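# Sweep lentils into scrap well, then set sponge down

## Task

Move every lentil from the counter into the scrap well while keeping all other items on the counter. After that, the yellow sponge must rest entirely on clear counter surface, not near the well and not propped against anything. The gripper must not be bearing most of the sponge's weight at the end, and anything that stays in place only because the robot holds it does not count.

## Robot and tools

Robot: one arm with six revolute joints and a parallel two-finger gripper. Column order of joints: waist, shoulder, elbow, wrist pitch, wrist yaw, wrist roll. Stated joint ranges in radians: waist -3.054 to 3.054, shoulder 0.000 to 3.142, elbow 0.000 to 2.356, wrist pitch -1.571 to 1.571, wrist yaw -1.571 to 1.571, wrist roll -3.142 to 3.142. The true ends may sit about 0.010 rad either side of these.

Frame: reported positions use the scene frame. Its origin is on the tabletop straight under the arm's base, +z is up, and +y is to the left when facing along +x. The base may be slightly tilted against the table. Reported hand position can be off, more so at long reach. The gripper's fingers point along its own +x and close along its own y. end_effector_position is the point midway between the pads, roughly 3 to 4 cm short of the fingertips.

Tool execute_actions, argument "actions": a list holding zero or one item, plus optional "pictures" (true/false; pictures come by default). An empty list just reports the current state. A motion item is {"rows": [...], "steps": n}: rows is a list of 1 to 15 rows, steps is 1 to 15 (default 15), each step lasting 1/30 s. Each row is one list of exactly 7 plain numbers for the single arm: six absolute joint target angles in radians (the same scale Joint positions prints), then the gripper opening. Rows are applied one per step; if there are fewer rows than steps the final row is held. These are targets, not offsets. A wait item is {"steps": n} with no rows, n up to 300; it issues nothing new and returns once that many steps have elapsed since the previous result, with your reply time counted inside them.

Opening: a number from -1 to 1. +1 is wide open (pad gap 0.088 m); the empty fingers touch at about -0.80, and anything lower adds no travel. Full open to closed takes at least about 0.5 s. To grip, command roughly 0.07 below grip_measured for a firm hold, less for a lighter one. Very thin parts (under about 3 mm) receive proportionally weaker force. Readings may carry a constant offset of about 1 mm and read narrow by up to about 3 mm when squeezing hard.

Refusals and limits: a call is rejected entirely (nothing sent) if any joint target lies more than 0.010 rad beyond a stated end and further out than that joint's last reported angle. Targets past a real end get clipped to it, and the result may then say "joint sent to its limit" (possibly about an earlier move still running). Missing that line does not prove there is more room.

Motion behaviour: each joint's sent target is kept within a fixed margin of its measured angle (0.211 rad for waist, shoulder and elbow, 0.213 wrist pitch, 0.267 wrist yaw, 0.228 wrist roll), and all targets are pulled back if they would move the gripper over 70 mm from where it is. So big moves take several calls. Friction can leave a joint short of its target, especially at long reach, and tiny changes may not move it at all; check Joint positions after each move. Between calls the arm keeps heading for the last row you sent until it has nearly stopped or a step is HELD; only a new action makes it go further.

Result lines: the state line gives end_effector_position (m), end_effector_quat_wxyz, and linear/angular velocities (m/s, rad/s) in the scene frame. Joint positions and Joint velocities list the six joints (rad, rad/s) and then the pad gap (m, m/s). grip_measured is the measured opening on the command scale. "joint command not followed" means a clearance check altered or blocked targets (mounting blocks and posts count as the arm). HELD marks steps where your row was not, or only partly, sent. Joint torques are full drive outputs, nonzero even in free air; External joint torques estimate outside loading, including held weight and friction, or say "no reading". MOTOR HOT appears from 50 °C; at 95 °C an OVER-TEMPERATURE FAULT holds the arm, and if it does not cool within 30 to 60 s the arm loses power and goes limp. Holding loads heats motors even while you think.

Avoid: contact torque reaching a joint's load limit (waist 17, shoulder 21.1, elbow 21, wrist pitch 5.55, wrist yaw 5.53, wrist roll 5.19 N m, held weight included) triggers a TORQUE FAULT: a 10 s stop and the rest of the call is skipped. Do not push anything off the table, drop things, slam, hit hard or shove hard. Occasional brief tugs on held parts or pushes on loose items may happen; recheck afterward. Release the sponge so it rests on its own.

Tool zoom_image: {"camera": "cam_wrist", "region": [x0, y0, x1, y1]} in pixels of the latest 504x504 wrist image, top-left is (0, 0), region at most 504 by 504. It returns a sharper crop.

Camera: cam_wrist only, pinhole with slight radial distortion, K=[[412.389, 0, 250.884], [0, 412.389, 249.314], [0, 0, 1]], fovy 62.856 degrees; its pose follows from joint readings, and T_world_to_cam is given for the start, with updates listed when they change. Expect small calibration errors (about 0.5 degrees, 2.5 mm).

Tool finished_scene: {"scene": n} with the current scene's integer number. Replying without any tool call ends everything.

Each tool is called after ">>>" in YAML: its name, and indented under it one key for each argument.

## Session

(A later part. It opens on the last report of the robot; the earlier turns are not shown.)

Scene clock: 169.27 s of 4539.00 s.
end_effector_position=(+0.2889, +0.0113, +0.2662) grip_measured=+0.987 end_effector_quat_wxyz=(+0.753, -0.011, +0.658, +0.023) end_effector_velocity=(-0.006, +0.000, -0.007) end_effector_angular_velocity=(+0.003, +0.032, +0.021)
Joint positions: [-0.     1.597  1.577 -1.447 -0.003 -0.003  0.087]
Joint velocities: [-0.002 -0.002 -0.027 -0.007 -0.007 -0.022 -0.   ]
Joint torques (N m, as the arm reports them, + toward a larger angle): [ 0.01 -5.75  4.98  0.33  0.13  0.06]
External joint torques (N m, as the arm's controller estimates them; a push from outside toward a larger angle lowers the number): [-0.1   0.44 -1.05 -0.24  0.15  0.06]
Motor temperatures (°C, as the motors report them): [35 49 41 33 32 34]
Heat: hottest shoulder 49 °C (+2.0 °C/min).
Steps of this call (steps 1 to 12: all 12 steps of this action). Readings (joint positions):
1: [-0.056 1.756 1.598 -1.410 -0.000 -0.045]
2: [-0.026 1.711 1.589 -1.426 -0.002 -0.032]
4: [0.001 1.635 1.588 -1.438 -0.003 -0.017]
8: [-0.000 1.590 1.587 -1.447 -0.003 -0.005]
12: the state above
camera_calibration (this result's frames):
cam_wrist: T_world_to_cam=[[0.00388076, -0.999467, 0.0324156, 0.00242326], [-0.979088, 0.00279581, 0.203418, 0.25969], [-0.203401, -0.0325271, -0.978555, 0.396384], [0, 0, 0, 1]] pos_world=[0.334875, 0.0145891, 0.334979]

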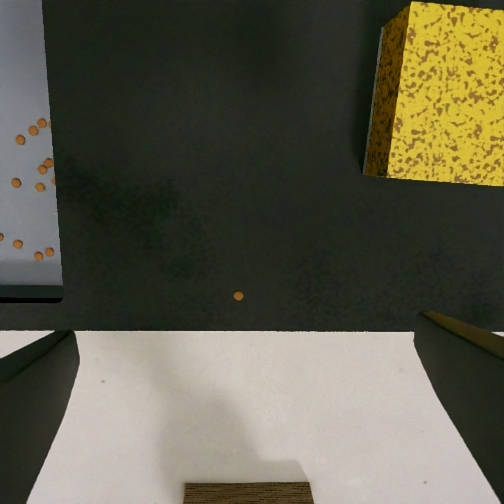

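>>> execute_actions:
  actions:
    - {"rows":[[-0.1,1.75,1.65,-1.42,0,-0.1,1],[-0.2,1.88,1.72,-1.38,0,-0.2,1],[-0.3,1.98,1.75,-1.33,0,-0.25,1],[-0.325,2.04,1.74,-1.3,0,-0.25,1],[-0.325,2.05,1.73,-1.28,0,-0.25,1],[-0.325,2.055,1.72,-1.27,0,-0.25,1],[-0.325,2.06,1.7,-1.245,0,-0.25,1],[-0.325,2.065,1.67,-1.21,0,-0.25,1],[-0.325,2.07,1.64,-1.175,0,-0.25,1],[-0.325,2.078,1.61,-1.14,0,-0.25,1],[-0.325,2.084,1.58,-1.105,0,-0.25,1],[-0.325,2.088,1.56,-1.075,0,-0.25,1]],"steps":15}

>>> execute_actions:
  actions:
    - {"rows":[[-0.325,2.088,1.56,-1.075,0,-0.25,1],[-0.325,2.088,1.56,-1.075,0,-0.25,1],[-0.325,2.088,1.56,-1.075,0,-0.25,0.3]],"steps":15}

>>> execute_actions:
  actions:
    - {"rows":[[-0.325,2.08,1.59,-1.11,0,-0.25,0.3],[-0.325,2.075,1.62,-1.145,0,-0.25,0.3],[-0.325,2.07,1.65,-1.18,0,-0.25,0.3],[-0.31,2.0,1.58,-1.17,0,-0.18,0.3],[-0.3,1.93,1.48,-1.15,0,-0.1,0.3],[-0.285,1.85,1.38,-1.13,0,-0.02,0.3],[-0.27,1.77,1.28,-1.11,0,0.06,0.3],[-0.25,1.69,1.18,-1.09,0,0.14,0.3],[-0.235,1.61,1.08,-1.07,0,0.22,0.3],[-0.22,1.53,0.99,-1.06,0,0.3,0.3],[-0.211,1.445,0.905,-1.06,0,0.347,0.3]],"steps":15}

>>> execute_actions:
  actions:
    - {"rows":[[-0.211,1.445,0.905,-1.06,0,0.347,0.3],[-0.211,1.445,0.905,-1.06,0,0.347,0.3],[-0.211,1.445,0.905,-1.06,0,0.347,0.3],[-0.211,1.445,0.905,-1.06,0,0.347,0.3],[-0.211,1.455,0.885,-1.03,0,0.347,0.3],[-0.211,1.465,0.865,-1.0,0,0.347,0.3],[-0.211,1.475,0.845,-0.97,0,0.347,0.3],[-0.211,1.486,0.828,-0.94,0,0.347,0.3]],"steps":15}

Scene clock: 198.67 s of 4539.00 s.
end_effector_position=(+0.3650, -0.1060, +0.1079) grip_measured=+0.987 end_effector_quat_wxyz=(+0.699, +0.023, +0.714, -0.003) end_effector_velocity=(-0.034, +0.017, -0.169) end_effector_angular_velocity=(+0.086, +0.266, +0.079)
Joint positions: [-0.326  2.088  1.571 -1.108 -0.001 -0.244  0.087]
Joint velocities: [ 0.007  0.256 -0.31   0.286 -0.007 -0.066  0.   ]
Joint torques (N m, as the arm reports them, + toward a larger angle): [  0.39 -11.31   6.12   0.52   0.07  -0.11]
External joint torques (N m, as the arm's controller estimates them; a push from outside toward a larger angle lowers the number): [ 0.03  0.89 -1.26  0.01  0.14 -0.11]
Motor temperatures (°C, as the motors report them): [35 45 41 33 32 34]
Heat: hottest shoulder 45 °C (-3.0 °C/min).
Steps of this call (steps 1 to 15: the robot went on to your last target; steps 16 to 90: nothing new was sent; then 25.90 s passed at rest; steps 91 to 105: all 15 steps of this action). Readings (joint positions):
91: [-0.010 1.622 1.589 -1.456 -0.005 -0.027]
92: [-0.038 1.653 1.620 -1.444 -0.006 -0.068]
94: [-0.116 1.734 1.675 -1.377 -0.006 -0.136]
98: [-0.259 1.901 1.699 -1.295 -0.002 -0.205]
105: the state above
camera_calibration (this result's frames):
cam_wrist: T_world_to_cam=[[-0.0737384, -0.996967, 0.0249035, -0.0806041], [-0.932212, 0.077778, 0.353457, 0.341441], [-0.354321, 0.00284796, -0.935119, 0.307305], [0, 0, 0, 1]] pos_world=[0.421236, -0.107791, 0.16869]

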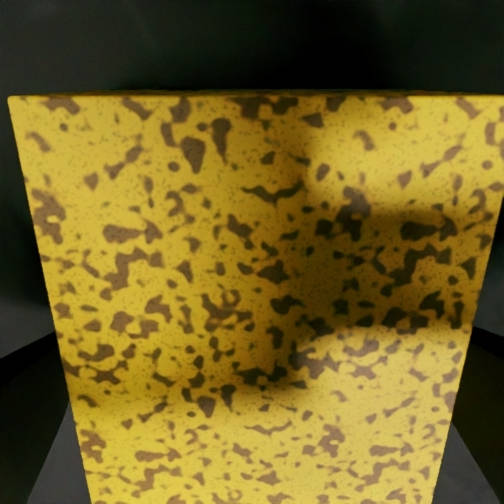

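Scene clock: 199.17 s of 4539.00 s.
end_effector_position=(+0.3690, -0.1069, +0.1052) grip_measured=+0.310 end_effector_quat_wxyz=(+0.706, +0.019, +0.707, -0.003) end_effector_velocity=(-0.003, -0.001, +0.000) end_effector_angular_velocity=(-0.005, +0.009, +0.005)
Joint positions: [-0.326  2.089  1.562 -1.077 -0.001 -0.248  0.054]
Joint velocities: [-0.002 -0.002 -0.002 -0.007  0.007 -0.007 -0.004]
Joint torques (N m, as the arm reports them, + toward a larger angle): [ 0.28 -9.3   4.84  0.3   0.03 -0.09]
External joint torques (N m, as the arm's controller estimates them; a push from outside toward a larger angle lowers the number): [ 0.12 -0.14 -0.73 -0.02  0.06 -0.09]
Motor temperatures (°C, as the motors report them): [35 45 41 33 32 34]
Heat: hottest shoulder 45 °C (-3.0 °C/min).
Steps of this call (steps 1 to 15: all 15 steps of this action). Readings (joint positions):
1: [-0.326 2.093 1.564 -1.099 -0.001 -0.245]
2: [-0.326 2.093 1.562 -1.092 -0.001 -0.246]
4: [-0.326 2.091 1.562 -1.081 -0.001 -0.247]
8: [-0.326 2.089 1.562 -1.079 -0.001 -0.247]
15: the state above
camera_calibration (this result's frames):
cam_wrist: T_world_to_cam=[[-0.07049, -0.99709, 0.0290342, -0.0828077], [-0.939223, 0.0761468, 0.334755, 0.35051], [-0.335992, -0.00367274, -0.941858, 0.299393], [0, 0, 0, 1]] pos_world=[0.423964, -0.108157, 0.167054]

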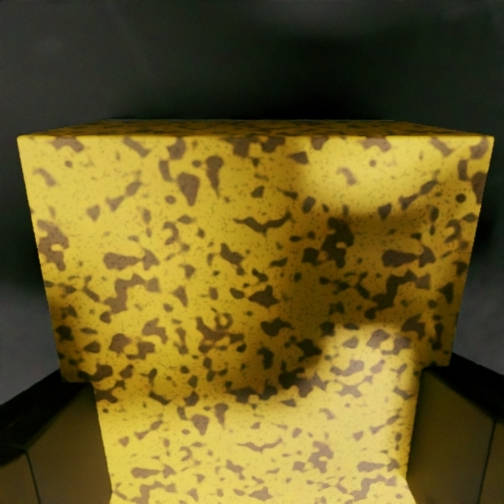

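Scene clock: 199.67 s of 4539.00 s.
end_effector_position=(+0.2403, -0.0422, +0.1474) grip_measured=+0.303 end_effector_quat_wxyz=(+0.703, +0.175, +0.670, -0.159) end_effector_velocity=(-0.325, +0.058, -0.138) end_effector_angular_velocity=(+0.105, +0.448, -0.426)
Joint positions: [-0.214  1.484  1.005 -1.072 -0.001  0.309  0.054]
Joint velocities: [-0.002 -0.794 -1.238 -0.007 -0.007  0.432 -0.   ]
Joint torques (N m, as the arm reports them, + toward a larger angle): [ 0.44 -2.59  4.78  0.82  0.06  0.11]
External joint torques (N m, as the arm's controller estimates them; a push from outside toward a larger angle lowers the number): [ 0.4   0.59 -1.04 -0.17  0.03  0.09]
Motor temperatures (°C, as the motors report them): [35 45 41 33 32 34]
Heat: hottest shoulder 45 °C (-3.0 °C/min).
Steps of this call (steps 1 to 15: all 15 steps of this action). Readings (joint positions):
1: [-0.326 2.089 1.565 -1.083 -0.001 -0.248]
2: [-0.326 2.089 1.576 -1.101 -0.001 -0.248]
4: [-0.325 2.078 1.592 -1.133 -0.001 -0.232]
8: [-0.294 1.879 1.401 -1.123 -0.001 -0.016]
15: the state above
camera_calibration (this result's frames):
cam_wrist: T_world_to_cam=[[-0.49414, -0.8692, 0.0177945, 0.0802614], [-0.827987, 0.476754, 0.295201, 0.206616], [-0.265072, 0.131137, -0.955269, 0.286831], [0, 0, 0, 1]] pos_world=[0.286766, -0.0663557, 0.211579]

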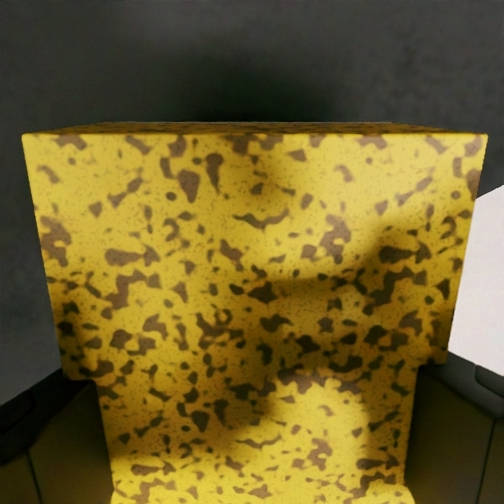

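Scene clock: 200.17 s of 4539.00 s.
end_effector_position=(+0.2191, -0.0379, +0.1072) grip_measured=+0.303 end_effector_quat_wxyz=(+0.686, +0.186, +0.682, -0.172) end_effector_velocity=(+0.010, -0.001, +0.000) end_effector_angular_velocity=(-0.001, -0.052, +0.004)
Joint positions: [-0.214  1.481  0.836 -0.946 -0.001  0.344  0.054]
Joint velocities: [-0.002 -0.002 -0.002  0.051 -0.007 -0.007 -0.   ]
Joint torques (N m, as the arm reports them, + toward a larger angle): [ 0.38 -4.21  4.33  0.31  0.09  0.09]
External joint torques (N m, as the arm's controller estimates them; a push from outside toward a larger angle lowers the number): [ 0.29  0.31 -1.07 -0.04  0.09  0.09]
Motor temperatures (°C, as the motors report them): [35 45 41 33 32 34]
Heat: hottest shoulder 45 °C (-3.0 °C/min).
Steps of this call (steps 1 to 15: all 15 steps of this action). Readings (joint positions):
1: [-0.214 1.468 0.973 -1.072 -0.001 0.320]
2: [-0.214 1.463 0.950 -1.070 -0.001 0.328]
4: [-0.214 1.463 0.925 -1.066 -0.001 0.336]
8: [-0.214 1.465 0.877 -0.994 -0.001 0.343]
15: the state above
camera_calibration (this result's frames):
cam_wrist: T_world_to_cam=[[-0.523426, -0.851497, 0.0312743, 0.0798867], [-0.798359, 0.502926, 0.331191, 0.189565], [-0.297737, 0.148386, -0.943045, 0.248676], [0, 0, 0, 1]] pos_world=[0.267196, -0.064214, 0.169232]

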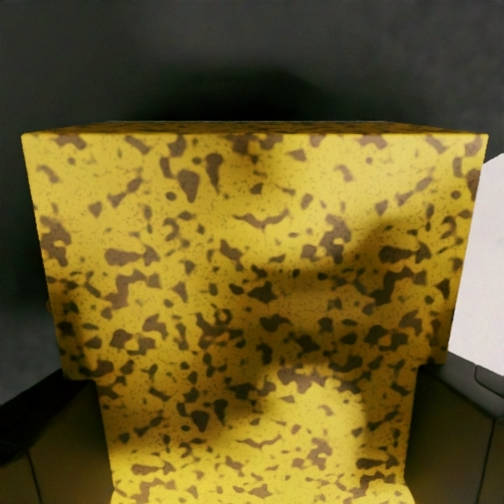

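>>> execute_actions:
  actions:
    - {"rows":[[-0.211,1.488,0.815,-0.93,0,0.347,0.3],[-0.211,1.49,0.812,-0.93,0,0.347,0.3],[-0.211,1.49,0.812,-0.93,0,0.347,0.3],[-0.17,1.507,0.828,-0.929,0,0.388,0.3],[-0.13,1.524,0.844,-0.928,0,0.428,0.3],[-0.09,1.541,0.86,-0.927,0,0.468,0.3],[-0.05,1.558,0.876,-0.926,0,0.508,0.3],[-0.014,1.576,0.892,-0.925,0,0.544,0.3],[0.02,1.598,0.915,-0.925,0,0.578,0.3],[0.052,1.62,0.938,-0.926,0,0.61,0.3],[0.084,1.642,0.961,-0.926,0,0.642,0.3],[0.115,1.664,0.984,-0.927,0,0.673,0.3],[0.145,1.687,1.006,-0.928,0,0.703,0.3],[0.172,1.712,1.034,-0.931,0,0.73,0.3],[0.198,1.737,1.063,-0.935,0,0.756,0.3]],"steps":15}

>>> execute_actions:
  actions:
    - {"rows":[[0.223,1.762,1.092,-0.939,0,0.781,0.3],[0.247,1.787,1.121,-0.943,0,0.805,0.3],[0.271,1.812,1.15,-0.947,0,0.829,0.3],[0.291,1.84,1.186,-0.955,0,0.849,0.3],[0.311,1.868,1.222,-0.964,0,0.869,0.3],[0.331,1.896,1.259,-0.973,0,0.889,0.3],[0.35,1.924,1.296,-0.982,0,0.908,0.3],[0.369,1.951,1.333,-0.99,0,0.927,0.3],[0.385,1.975,1.365,-0.998,0,0.943,0.3],[0.385,1.975,1.365,-0.998,0,0.943,0.3],[0.385,1.975,1.365,-0.998,0,0.943,0.3],[0.385,1.97,1.39,-1.03,0,0.943,0.3],[0.385,1.965,1.42,-1.07,0,0.943,0.3],[0.385,1.96,1.45,-1.11,0,0.943,0.3],[0.385,1.955,1.48,-1.15,0,0.943,0.3]],"steps":15}

>>> execute_actions:
  actions:
    - {"rows":[[0.33,1.96,1.52,-1.18,0,0.85,0.3],[0.26,1.97,1.55,-1.2,0,0.72,0.3],[0.19,1.99,1.58,-1.21,0,0.59,0.3],[0.12,2.0,1.6,-1.21,0,0.46,0.3],[0.05,2.02,1.62,-1.21,0,0.33,0.3],[-0.02,2.03,1.64,-1.21,0,0.2,0.3],[-0.09,2.04,1.65,-1.21,0,0.07,0.3],[-0.16,2.05,1.66,-1.21,0,-0.05,0.3],[-0.23,2.06,1.67,-1.21,0,-0.15,0.3],[-0.29,2.065,1.675,-1.215,0,-0.22,0.3],[-0.325,2.065,1.68,-1.22,0,-0.25,0.3]],"steps":15}

>>> execute_actions:
  actions:
    - {"rows":[[-0.325,2.065,1.68,-1.22,0,-0.25,0.3],[-0.325,2.07,1.655,-1.19,0,-0.25,0.3],[-0.325,2.075,1.63,-1.16,0,-0.25,0.3],[-0.325,2.08,1.6,-1.125,0,-0.25,0.3],[-0.325,2.085,1.575,-1.095,0,-0.25,0.3],[-0.325,2.088,1.555,-1.072,0,-0.25,0.3],[-0.325,2.088,1.555,-1.072,0,-0.25,0.3],[-0.325,2.088,1.555,-1.072,0,-0.25,0.3],[-0.325,2.088,1.555,-1.072,0,-0.25,0.3],[-0.325,2.088,1.555,-1.072,0,-0.25,0.6],[-0.325,2.088,1.555,-1.072,0,-0.25,1]],"steps":15}

>>> execute_actions:
  actions:
    - {"rows":[[-0.325,2.088,1.555,-1.072,0,-0.25,1],[-0.325,2.088,1.555,-1.072,0,-0.25,1],[-0.325,2.08,1.6,-1.125,0,-0.25,1],[-0.325,2.07,1.66,-1.2,0,-0.25,1],[-0.325,2.05,1.72,-1.28,0,-0.25,1],[-0.3,2.0,1.75,-1.33,0,-0.25,1],[-0.25,1.9,1.72,-1.38,0,-0.15,1],[-0.2,1.75,1.65,-1.42,0,-0.1,1],[-0.15,1.6,1.6,-1.45,0,0,1],[-0.1,1.45,1.55,-1.45,0,0,1]],"steps":15}

>>> execute_actions:
  actions:
    - {"rows":[[-0.1,1.45,1.55,-1.4,0,0,1]],"steps":10}

Scene clock: 213.30 s of 4539.00 s.
end_effector_position=(+0.2630, +0.0455, +0.1018) grip_measured=+0.303 end_effector_quat_wxyz=(+0.682, +0.181, +0.685, -0.178) end_effector_velocity=(+0.148, +0.263, +0.001) end_effector_angular_velocity=(-0.004, -0.019, +0.014)
Joint positions: [ 0.127  1.674  0.998 -0.929  0.001  0.687  0.054]
Joint velocities: [ 0.857  0.691  0.745 -0.037 -0.022  0.842 -0.   ]
Joint torques (N m, as the arm reports them, + toward a larger angle): [ 0.25 -5.07  5.95  0.04  0.05  0.06]
External joint torques (N m, as the arm's controller estimates them; a push from outside toward a larger angle lowers the number): [ 0.14  0.73  0.7  -0.25  0.03  0.06]
Motor temperatures (°C, as the motors report them): [35 44 41 33 32 34]
Heat: hottest shoulder 44 °C (-3.0 °C/min).
Steps of this call (steps 1 to 15: the robot went on to your last target; steps 16 to 90: nothing new was sent; then 9.63 s passed at rest; steps 91 to 105: all 15 steps of this action). Readings (joint positions):
91: [-0.214 1.481 0.834 -0.939 -0.001 0.345]
92: [-0.214 1.481 0.831 -0.936 -0.001 0.345]
94: [-0.209 1.485 0.827 -0.935 -0.000 0.357]
98: [-0.101 1.534 0.852 -0.931 0.001 0.467]
105: the state above
camera_calibration (this result's frames):
cam_wrist: T_world_to_cam=[[-0.524136, -0.850255, 0.0484611, 0.172419], [-0.792666, 0.507859, 0.337283, 0.182054], [-0.311388, 0.138369, -0.940155, 0.248048], [0, 0, 0, 1]] pos_world=[0.311918, 0.0198196, 0.163444]

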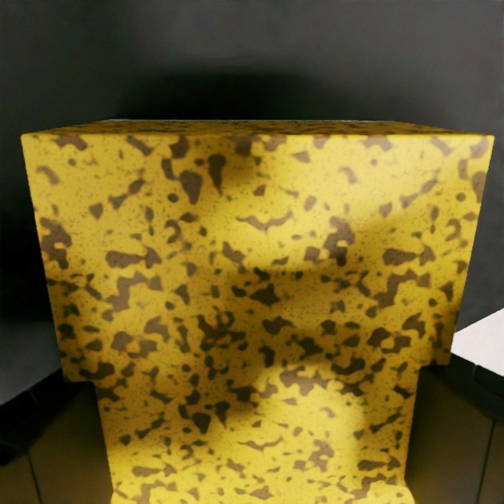

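Scene clock: 213.80 s of 4539.00 s.
end_effector_position=(+0.3126, +0.1436, +0.1152) grip_measured=+0.303 end_effector_quat_wxyz=(+0.677, +0.169, +0.692, -0.184) end_effector_velocity=(+0.015, +0.005, +0.180) end_effector_angular_velocity=(-0.076, +0.145, -0.054)
Joint positions: [ 0.385  1.958  1.403 -1.078  0.001  0.936  0.054]
Joint velocities: [-0.002 -0.002  0.735 -0.901  0.007  0.051  0.   ]
Joint torques (N m, as the arm reports them, + toward a larger angle): [-0.19 -8.61  6.75  0.09  0.08  0.16]
External joint torques (N m, as the arm's controller estimates them; a push from outside toward a larger angle lowers the number): [ 0.04  0.77  0.5  -0.27  0.    0.15]
Motor temperatures (°C, as the motors report them): [35 44 41 33 32 34]
Heat: hottest shoulder 44 °C (-3.0 °C/min).
Steps of this call (steps 1 to 15: all 15 steps of this action). Readings (joint positions):
1: [0.155 1.698 1.024 -0.931 0.001 0.715]
2: [0.182 1.722 1.051 -0.934 0.001 0.741]
4: [0.232 1.772 1.108 -0.943 0.001 0.791]
8: [0.317 1.878 1.243 -0.971 0.001 0.877]
15: the state above
camera_calibration (this result's frames):
cam_wrist: T_world_to_cam=[[-0.514978, -0.853725, 0.0771506, 0.275599], [-0.789596, 0.50747, 0.344981, 0.165271], [-0.33367, 0.11674, -0.935434, 0.272073], [0, 0, 0, 1]] pos_world=[0.363208, 0.119653, 0.176228]

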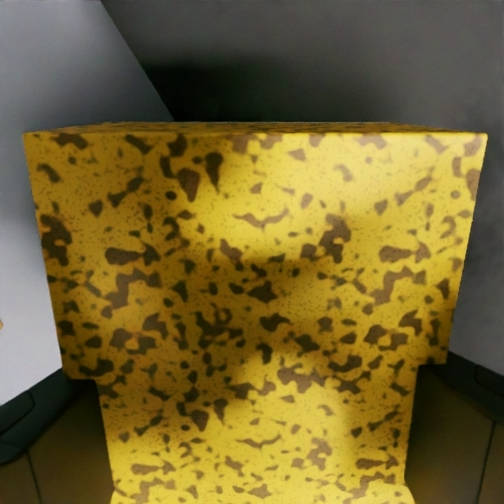

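Scene clock: 214.30 s of 4539.00 s.
end_effector_position=(+0.3723, -0.0900, +0.1437) grip_measured=+0.303 end_effector_quat_wxyz=(+0.698, +0.112, +0.700, -0.099) end_effector_velocity=(-0.101, -0.441, -0.008) end_effector_angular_velocity=(-0.004, +0.030, +0.846)
Joint positions: [-0.278  2.055  1.665 -1.213  0.001  0.068  0.054]
Joint velocities: [-1.155  0.051  0.076 -0.066  0.051 -2.    -0.   ]
Joint torques (N m, as the arm reports them, + toward a larger angle): [ 3.64 -8.56  6.07 -0.11 -0.13 -0.15]
External joint torques (N m, as the arm's controller estimates them; a push from outside toward a larger angle lowers the number): [ 0.37  1.05  0.34 -0.3   0.15 -0.12]
Motor temperatures (°C, as the motors report them): [35 44 41 33 32 34]
Heat: hottest shoulder 44 °C (-3.0 °C/min).
Steps of this call (steps 1 to 15: all 15 steps of this action). Readings (joint positions):
1: [0.380 1.958 1.431 -1.111 -0.000 0.915]
2: [0.365 1.959 1.463 -1.138 -0.004 0.859]
4: [0.293 1.965 1.527 -1.168 -0.006 0.729]
8: [0.081 2.001 1.617 -1.192 -0.005 0.495]
15: the state above
camera_calibration (this result's frames):
cam_wrist: T_world_to_cam=[[-0.331992, -0.942648, 0.0345976, 0.0346496], [-0.883718, 0.323646, 0.338076, 0.340618], [-0.329884, 0.0816638, -0.940483, 0.342012], [0, 0, 0, 1]] pos_world=[0.425338, -0.105507, 0.205303]

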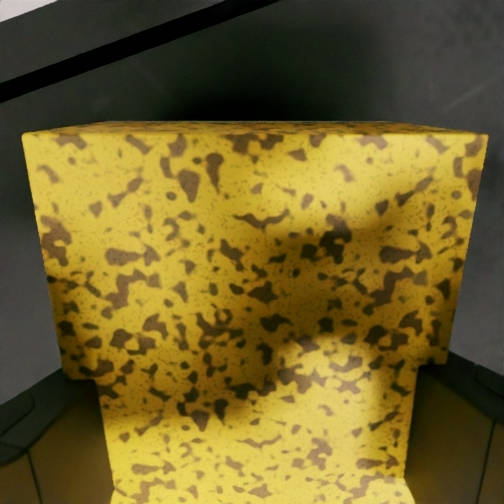

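Scene clock: 214.80 s of 4539.00 s.
end_effector_position=(+0.3694, -0.1066, +0.1060) grip_measured=+0.874 end_effector_quat_wxyz=(+0.708, +0.017, +0.706, -0.005) end_effector_velocity=(+0.006, -0.006, +0.000) end_effector_angular_velocity=(-0.017, -0.034, +0.029)
Joint positions: [-0.323  2.086  1.561 -1.075  0.003 -0.246  0.082]
Joint velocities: [-0.007 -0.002 -0.002  0.037  0.007 -0.037  0.073]
Joint torques (N m, as the arm reports them, + toward a larger angle): [ 0.04 -8.91  4.67  0.22 -0.09 -0.05]
External joint torques (N m, as the arm's controller estimates them; a push from outside toward a larger angle lowers the number): [-0.09  0.2  -0.79 -0.06 -0.07 -0.05]
Motor temperatures (°C, as the motors report them): [35 44 41 33 32 34]
Heat: hottest shoulder 44 °C (-3.0 °C/min).
Steps of this call (steps 1 to 15: all 15 steps of this action). Readings (joint positions):
1: [-0.310 2.056 1.667 -1.214 0.004 0.001]
2: [-0.331 2.056 1.667 -1.213 0.004 -0.067]
4: [-0.342 2.056 1.650 -1.174 0.004 -0.161]
8: [-0.326 2.070 1.587 -1.101 0.003 -0.228]
15: the state above
camera_calibration (this result's frames):
cam_wrist: T_world_to_cam=[[-0.0695084, -0.997012, 0.033713, -0.0833215], [-0.940301, 0.0767666, 0.331573, 0.351412], [-0.33317, -0.00865331, -0.942827, 0.29887], [0, 0, 0, 1]] pos_world=[0.424216, -0.107463, 0.168073]

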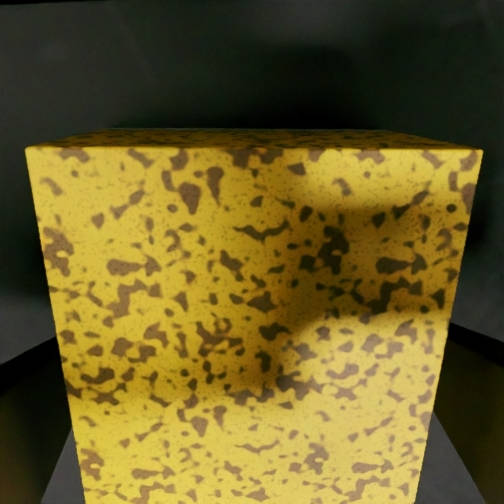

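Scene clock: 215.30 s of 4539.00 s.
end_effector_position=(+0.2960, -0.0184, +0.2496) grip_measured=+0.987 end_effector_quat_wxyz=(+0.738, +0.015, +0.675, -0.006) end_effector_velocity=(-0.218, +0.095, +0.445) end_effector_angular_velocity=(-0.058, -1.461, +0.015)
Joint positions: [-0.1    1.649  1.568 -1.432 -0.003 -0.025  0.087]
Joint velocities: [ 0.291 -1.766 -0.178 -0.125 -0.007  0.256  0.   ]
Joint torques (N m, as the arm reports them, + toward a larger angle): [-1.91 -8.36  5.06  0.22  0.13  0.15]
External joint torques (N m, as the arm's controller estimates them; a push from outside toward a larger angle lowers the number): [-0.12 -1.32 -1.15 -0.29 -0.09  0.1 ]
Motor temperatures (°C, as the motors report them): [35 44 41 33 32 34]
Heat: hottest shoulder 44 °C (-3.0 °C/min).
Steps of this call (steps 1 to 15: all 15 steps of this action). Readings (joint positions):
1: [-0.323 2.086 1.561 -1.074 0.003 -0.247]
2: [-0.323 2.086 1.561 -1.074 0.003 -0.247]
4: [-0.323 2.086 1.583 -1.120 0.003 -0.247]
8: [-0.304 2.022 1.663 -1.276 0.003 -0.200]
15: the state above
camera_calibration (this result's frames):
cam_wrist: T_world_to_cam=[[-0.0722848, -0.996821, 0.0335087, -0.00448939], [-0.965651, 0.0783527, 0.247747, 0.256484], [-0.249585, -0.0144493, -0.968245, 0.392076], [0, 0, 0, 1]] pos_world=[0.345206, -0.0189061, 0.316233]

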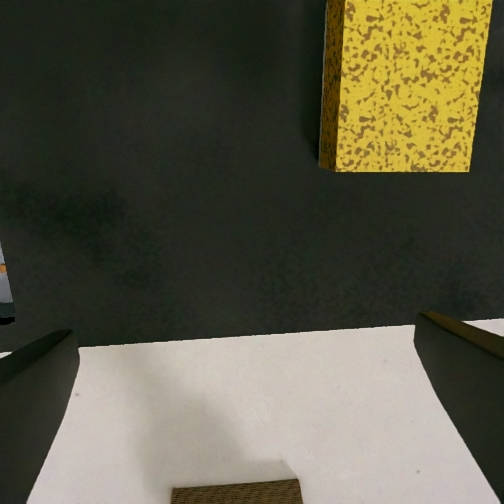

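Scene clock: 215.63 s of 4539.00 s.
end_effector_position=(+0.2767, -0.0179, +0.3029) grip_measured=+0.987 end_effector_quat_wxyz=(+0.808, +0.021, +0.589, -0.016) end_effector_velocity=(-0.002, +0.001, -0.042) end_effector_angular_velocity=(+0.022, +0.153, -0.019)
Joint positions: [-0.099  1.447  1.559 -1.402 -0.003 -0.003  0.087]
Joint velocities: [-0.002  0.061 -0.085 -0.007 -0.007  0.022 -0.   ]
Joint torques (N m, as the arm reports them, + toward a larger angle): [-0.02 -5.09  5.21  0.75  0.13  0.06]
External joint torques (N m, as the arm's controller estimates them; a push from outside toward a larger angle lowers the number): [-0.1   0.07 -0.91 -0.11  0.15  0.06]
Motor temperatures (°C, as the motors report them): [35 44 41 33 32 34]
Heat: hottest shoulder 44 °C (-3.0 °C/min).
Steps of this call (steps 1 to 10: all 10 steps of this action). Readings (joint positions):
1: [-0.095 1.591 1.564 -1.428 -0.003 -0.018]
2: [-0.096 1.541 1.563 -1.419 -0.003 -0.013]
4: [-0.099 1.468 1.567 -1.410 -0.003 -0.007]
8: [-0.099 1.441 1.565 -1.402 -0.003 -0.004]
10: the state above
camera_calibration (this result's frames):
cam_wrist: T_world_to_cam=[[-0.102094, -0.994536, 0.0217761, 0.0047041], [-0.994288, 0.102704, 0.0290306, 0.299258], [-0.0311085, -0.0186879, -0.999341, 0.38771], [0, 0, 0, 1]] pos_world=[0.31009, -0.0188112, 0.378665]

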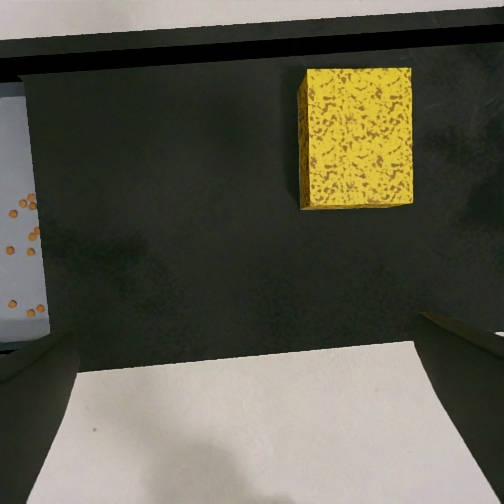

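Check the -y side near the pink object.

>>> execute_actions:
  actions:
    - {"rows":[[-0.6,1.55,1.56,-1.4,0,-0.5,1]],"steps":15}

Scene clock: 218.03 s of 4539.00 s.
end_effector_position=(+0.2477, -0.1591, +0.2726) grip_measured=+0.987 end_effector_quat_wxyz=(+0.769, -0.008, +0.638, -0.049) end_effector_velocity=(-0.001, +0.002, -0.000) end_effector_angular_velocity=(+0.016, -0.002, +0.033)
Joint positions: [-0.595  1.551  1.56  -1.398  0.004 -0.493  0.087]
Joint velocities: [-0.007 -0.002 -0.002 -0.007 -0.022 -0.037 -0.   ]
Joint torques (N m, as the arm reports them, + toward a larger angle): [-0.25 -5.88  5.59  0.39 -0.15 -0.03]
External joint torques (N m, as the arm's controller estimates them; a push from outside toward a larger angle lowers the number): [-0.31 -0.37 -0.21 -0.26 -0.1  -0.03]
Motor temperatures (°C, as the motors report them): [35 44 41 33 32 34]
Heat: hottest shoulder 44 °C (-3.0 °C/min).
Steps of this call (steps 1 to 15: the robot went on to your last target; steps 16 to 57: nothing new was sent; steps 58 to 72: all 15 steps of this action). Readings (joint positions):
58: [-0.125 1.464 1.557 -1.403 -0.013 -0.065]
59: [-0.178 1.478 1.562 -1.401 -0.012 -0.134]
61: [-0.303 1.516 1.564 -1.396 -0.005 -0.269]
65: [-0.534 1.555 1.560 -1.396 0.003 -0.443]
72: the state above
camera_calibration (this result's frames):
cam_wrist: T_world_to_cam=[[-0.112714, -0.986644, 0.117597, -0.160208], [-0.980888, 0.129378, 0.145326, 0.254983], [-0.158599, -0.0989696, -0.98237, 0.368037], [0, 0, 0, 1]] pos_world=[0.290422, -0.154633, 0.343333]

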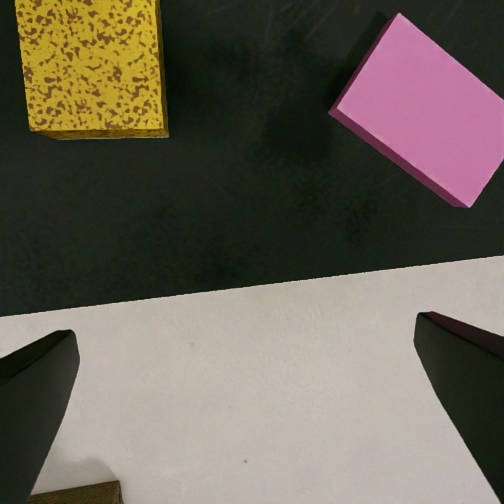

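>>> finished_scene:
  scene: 1

The scene is finished: the task was done.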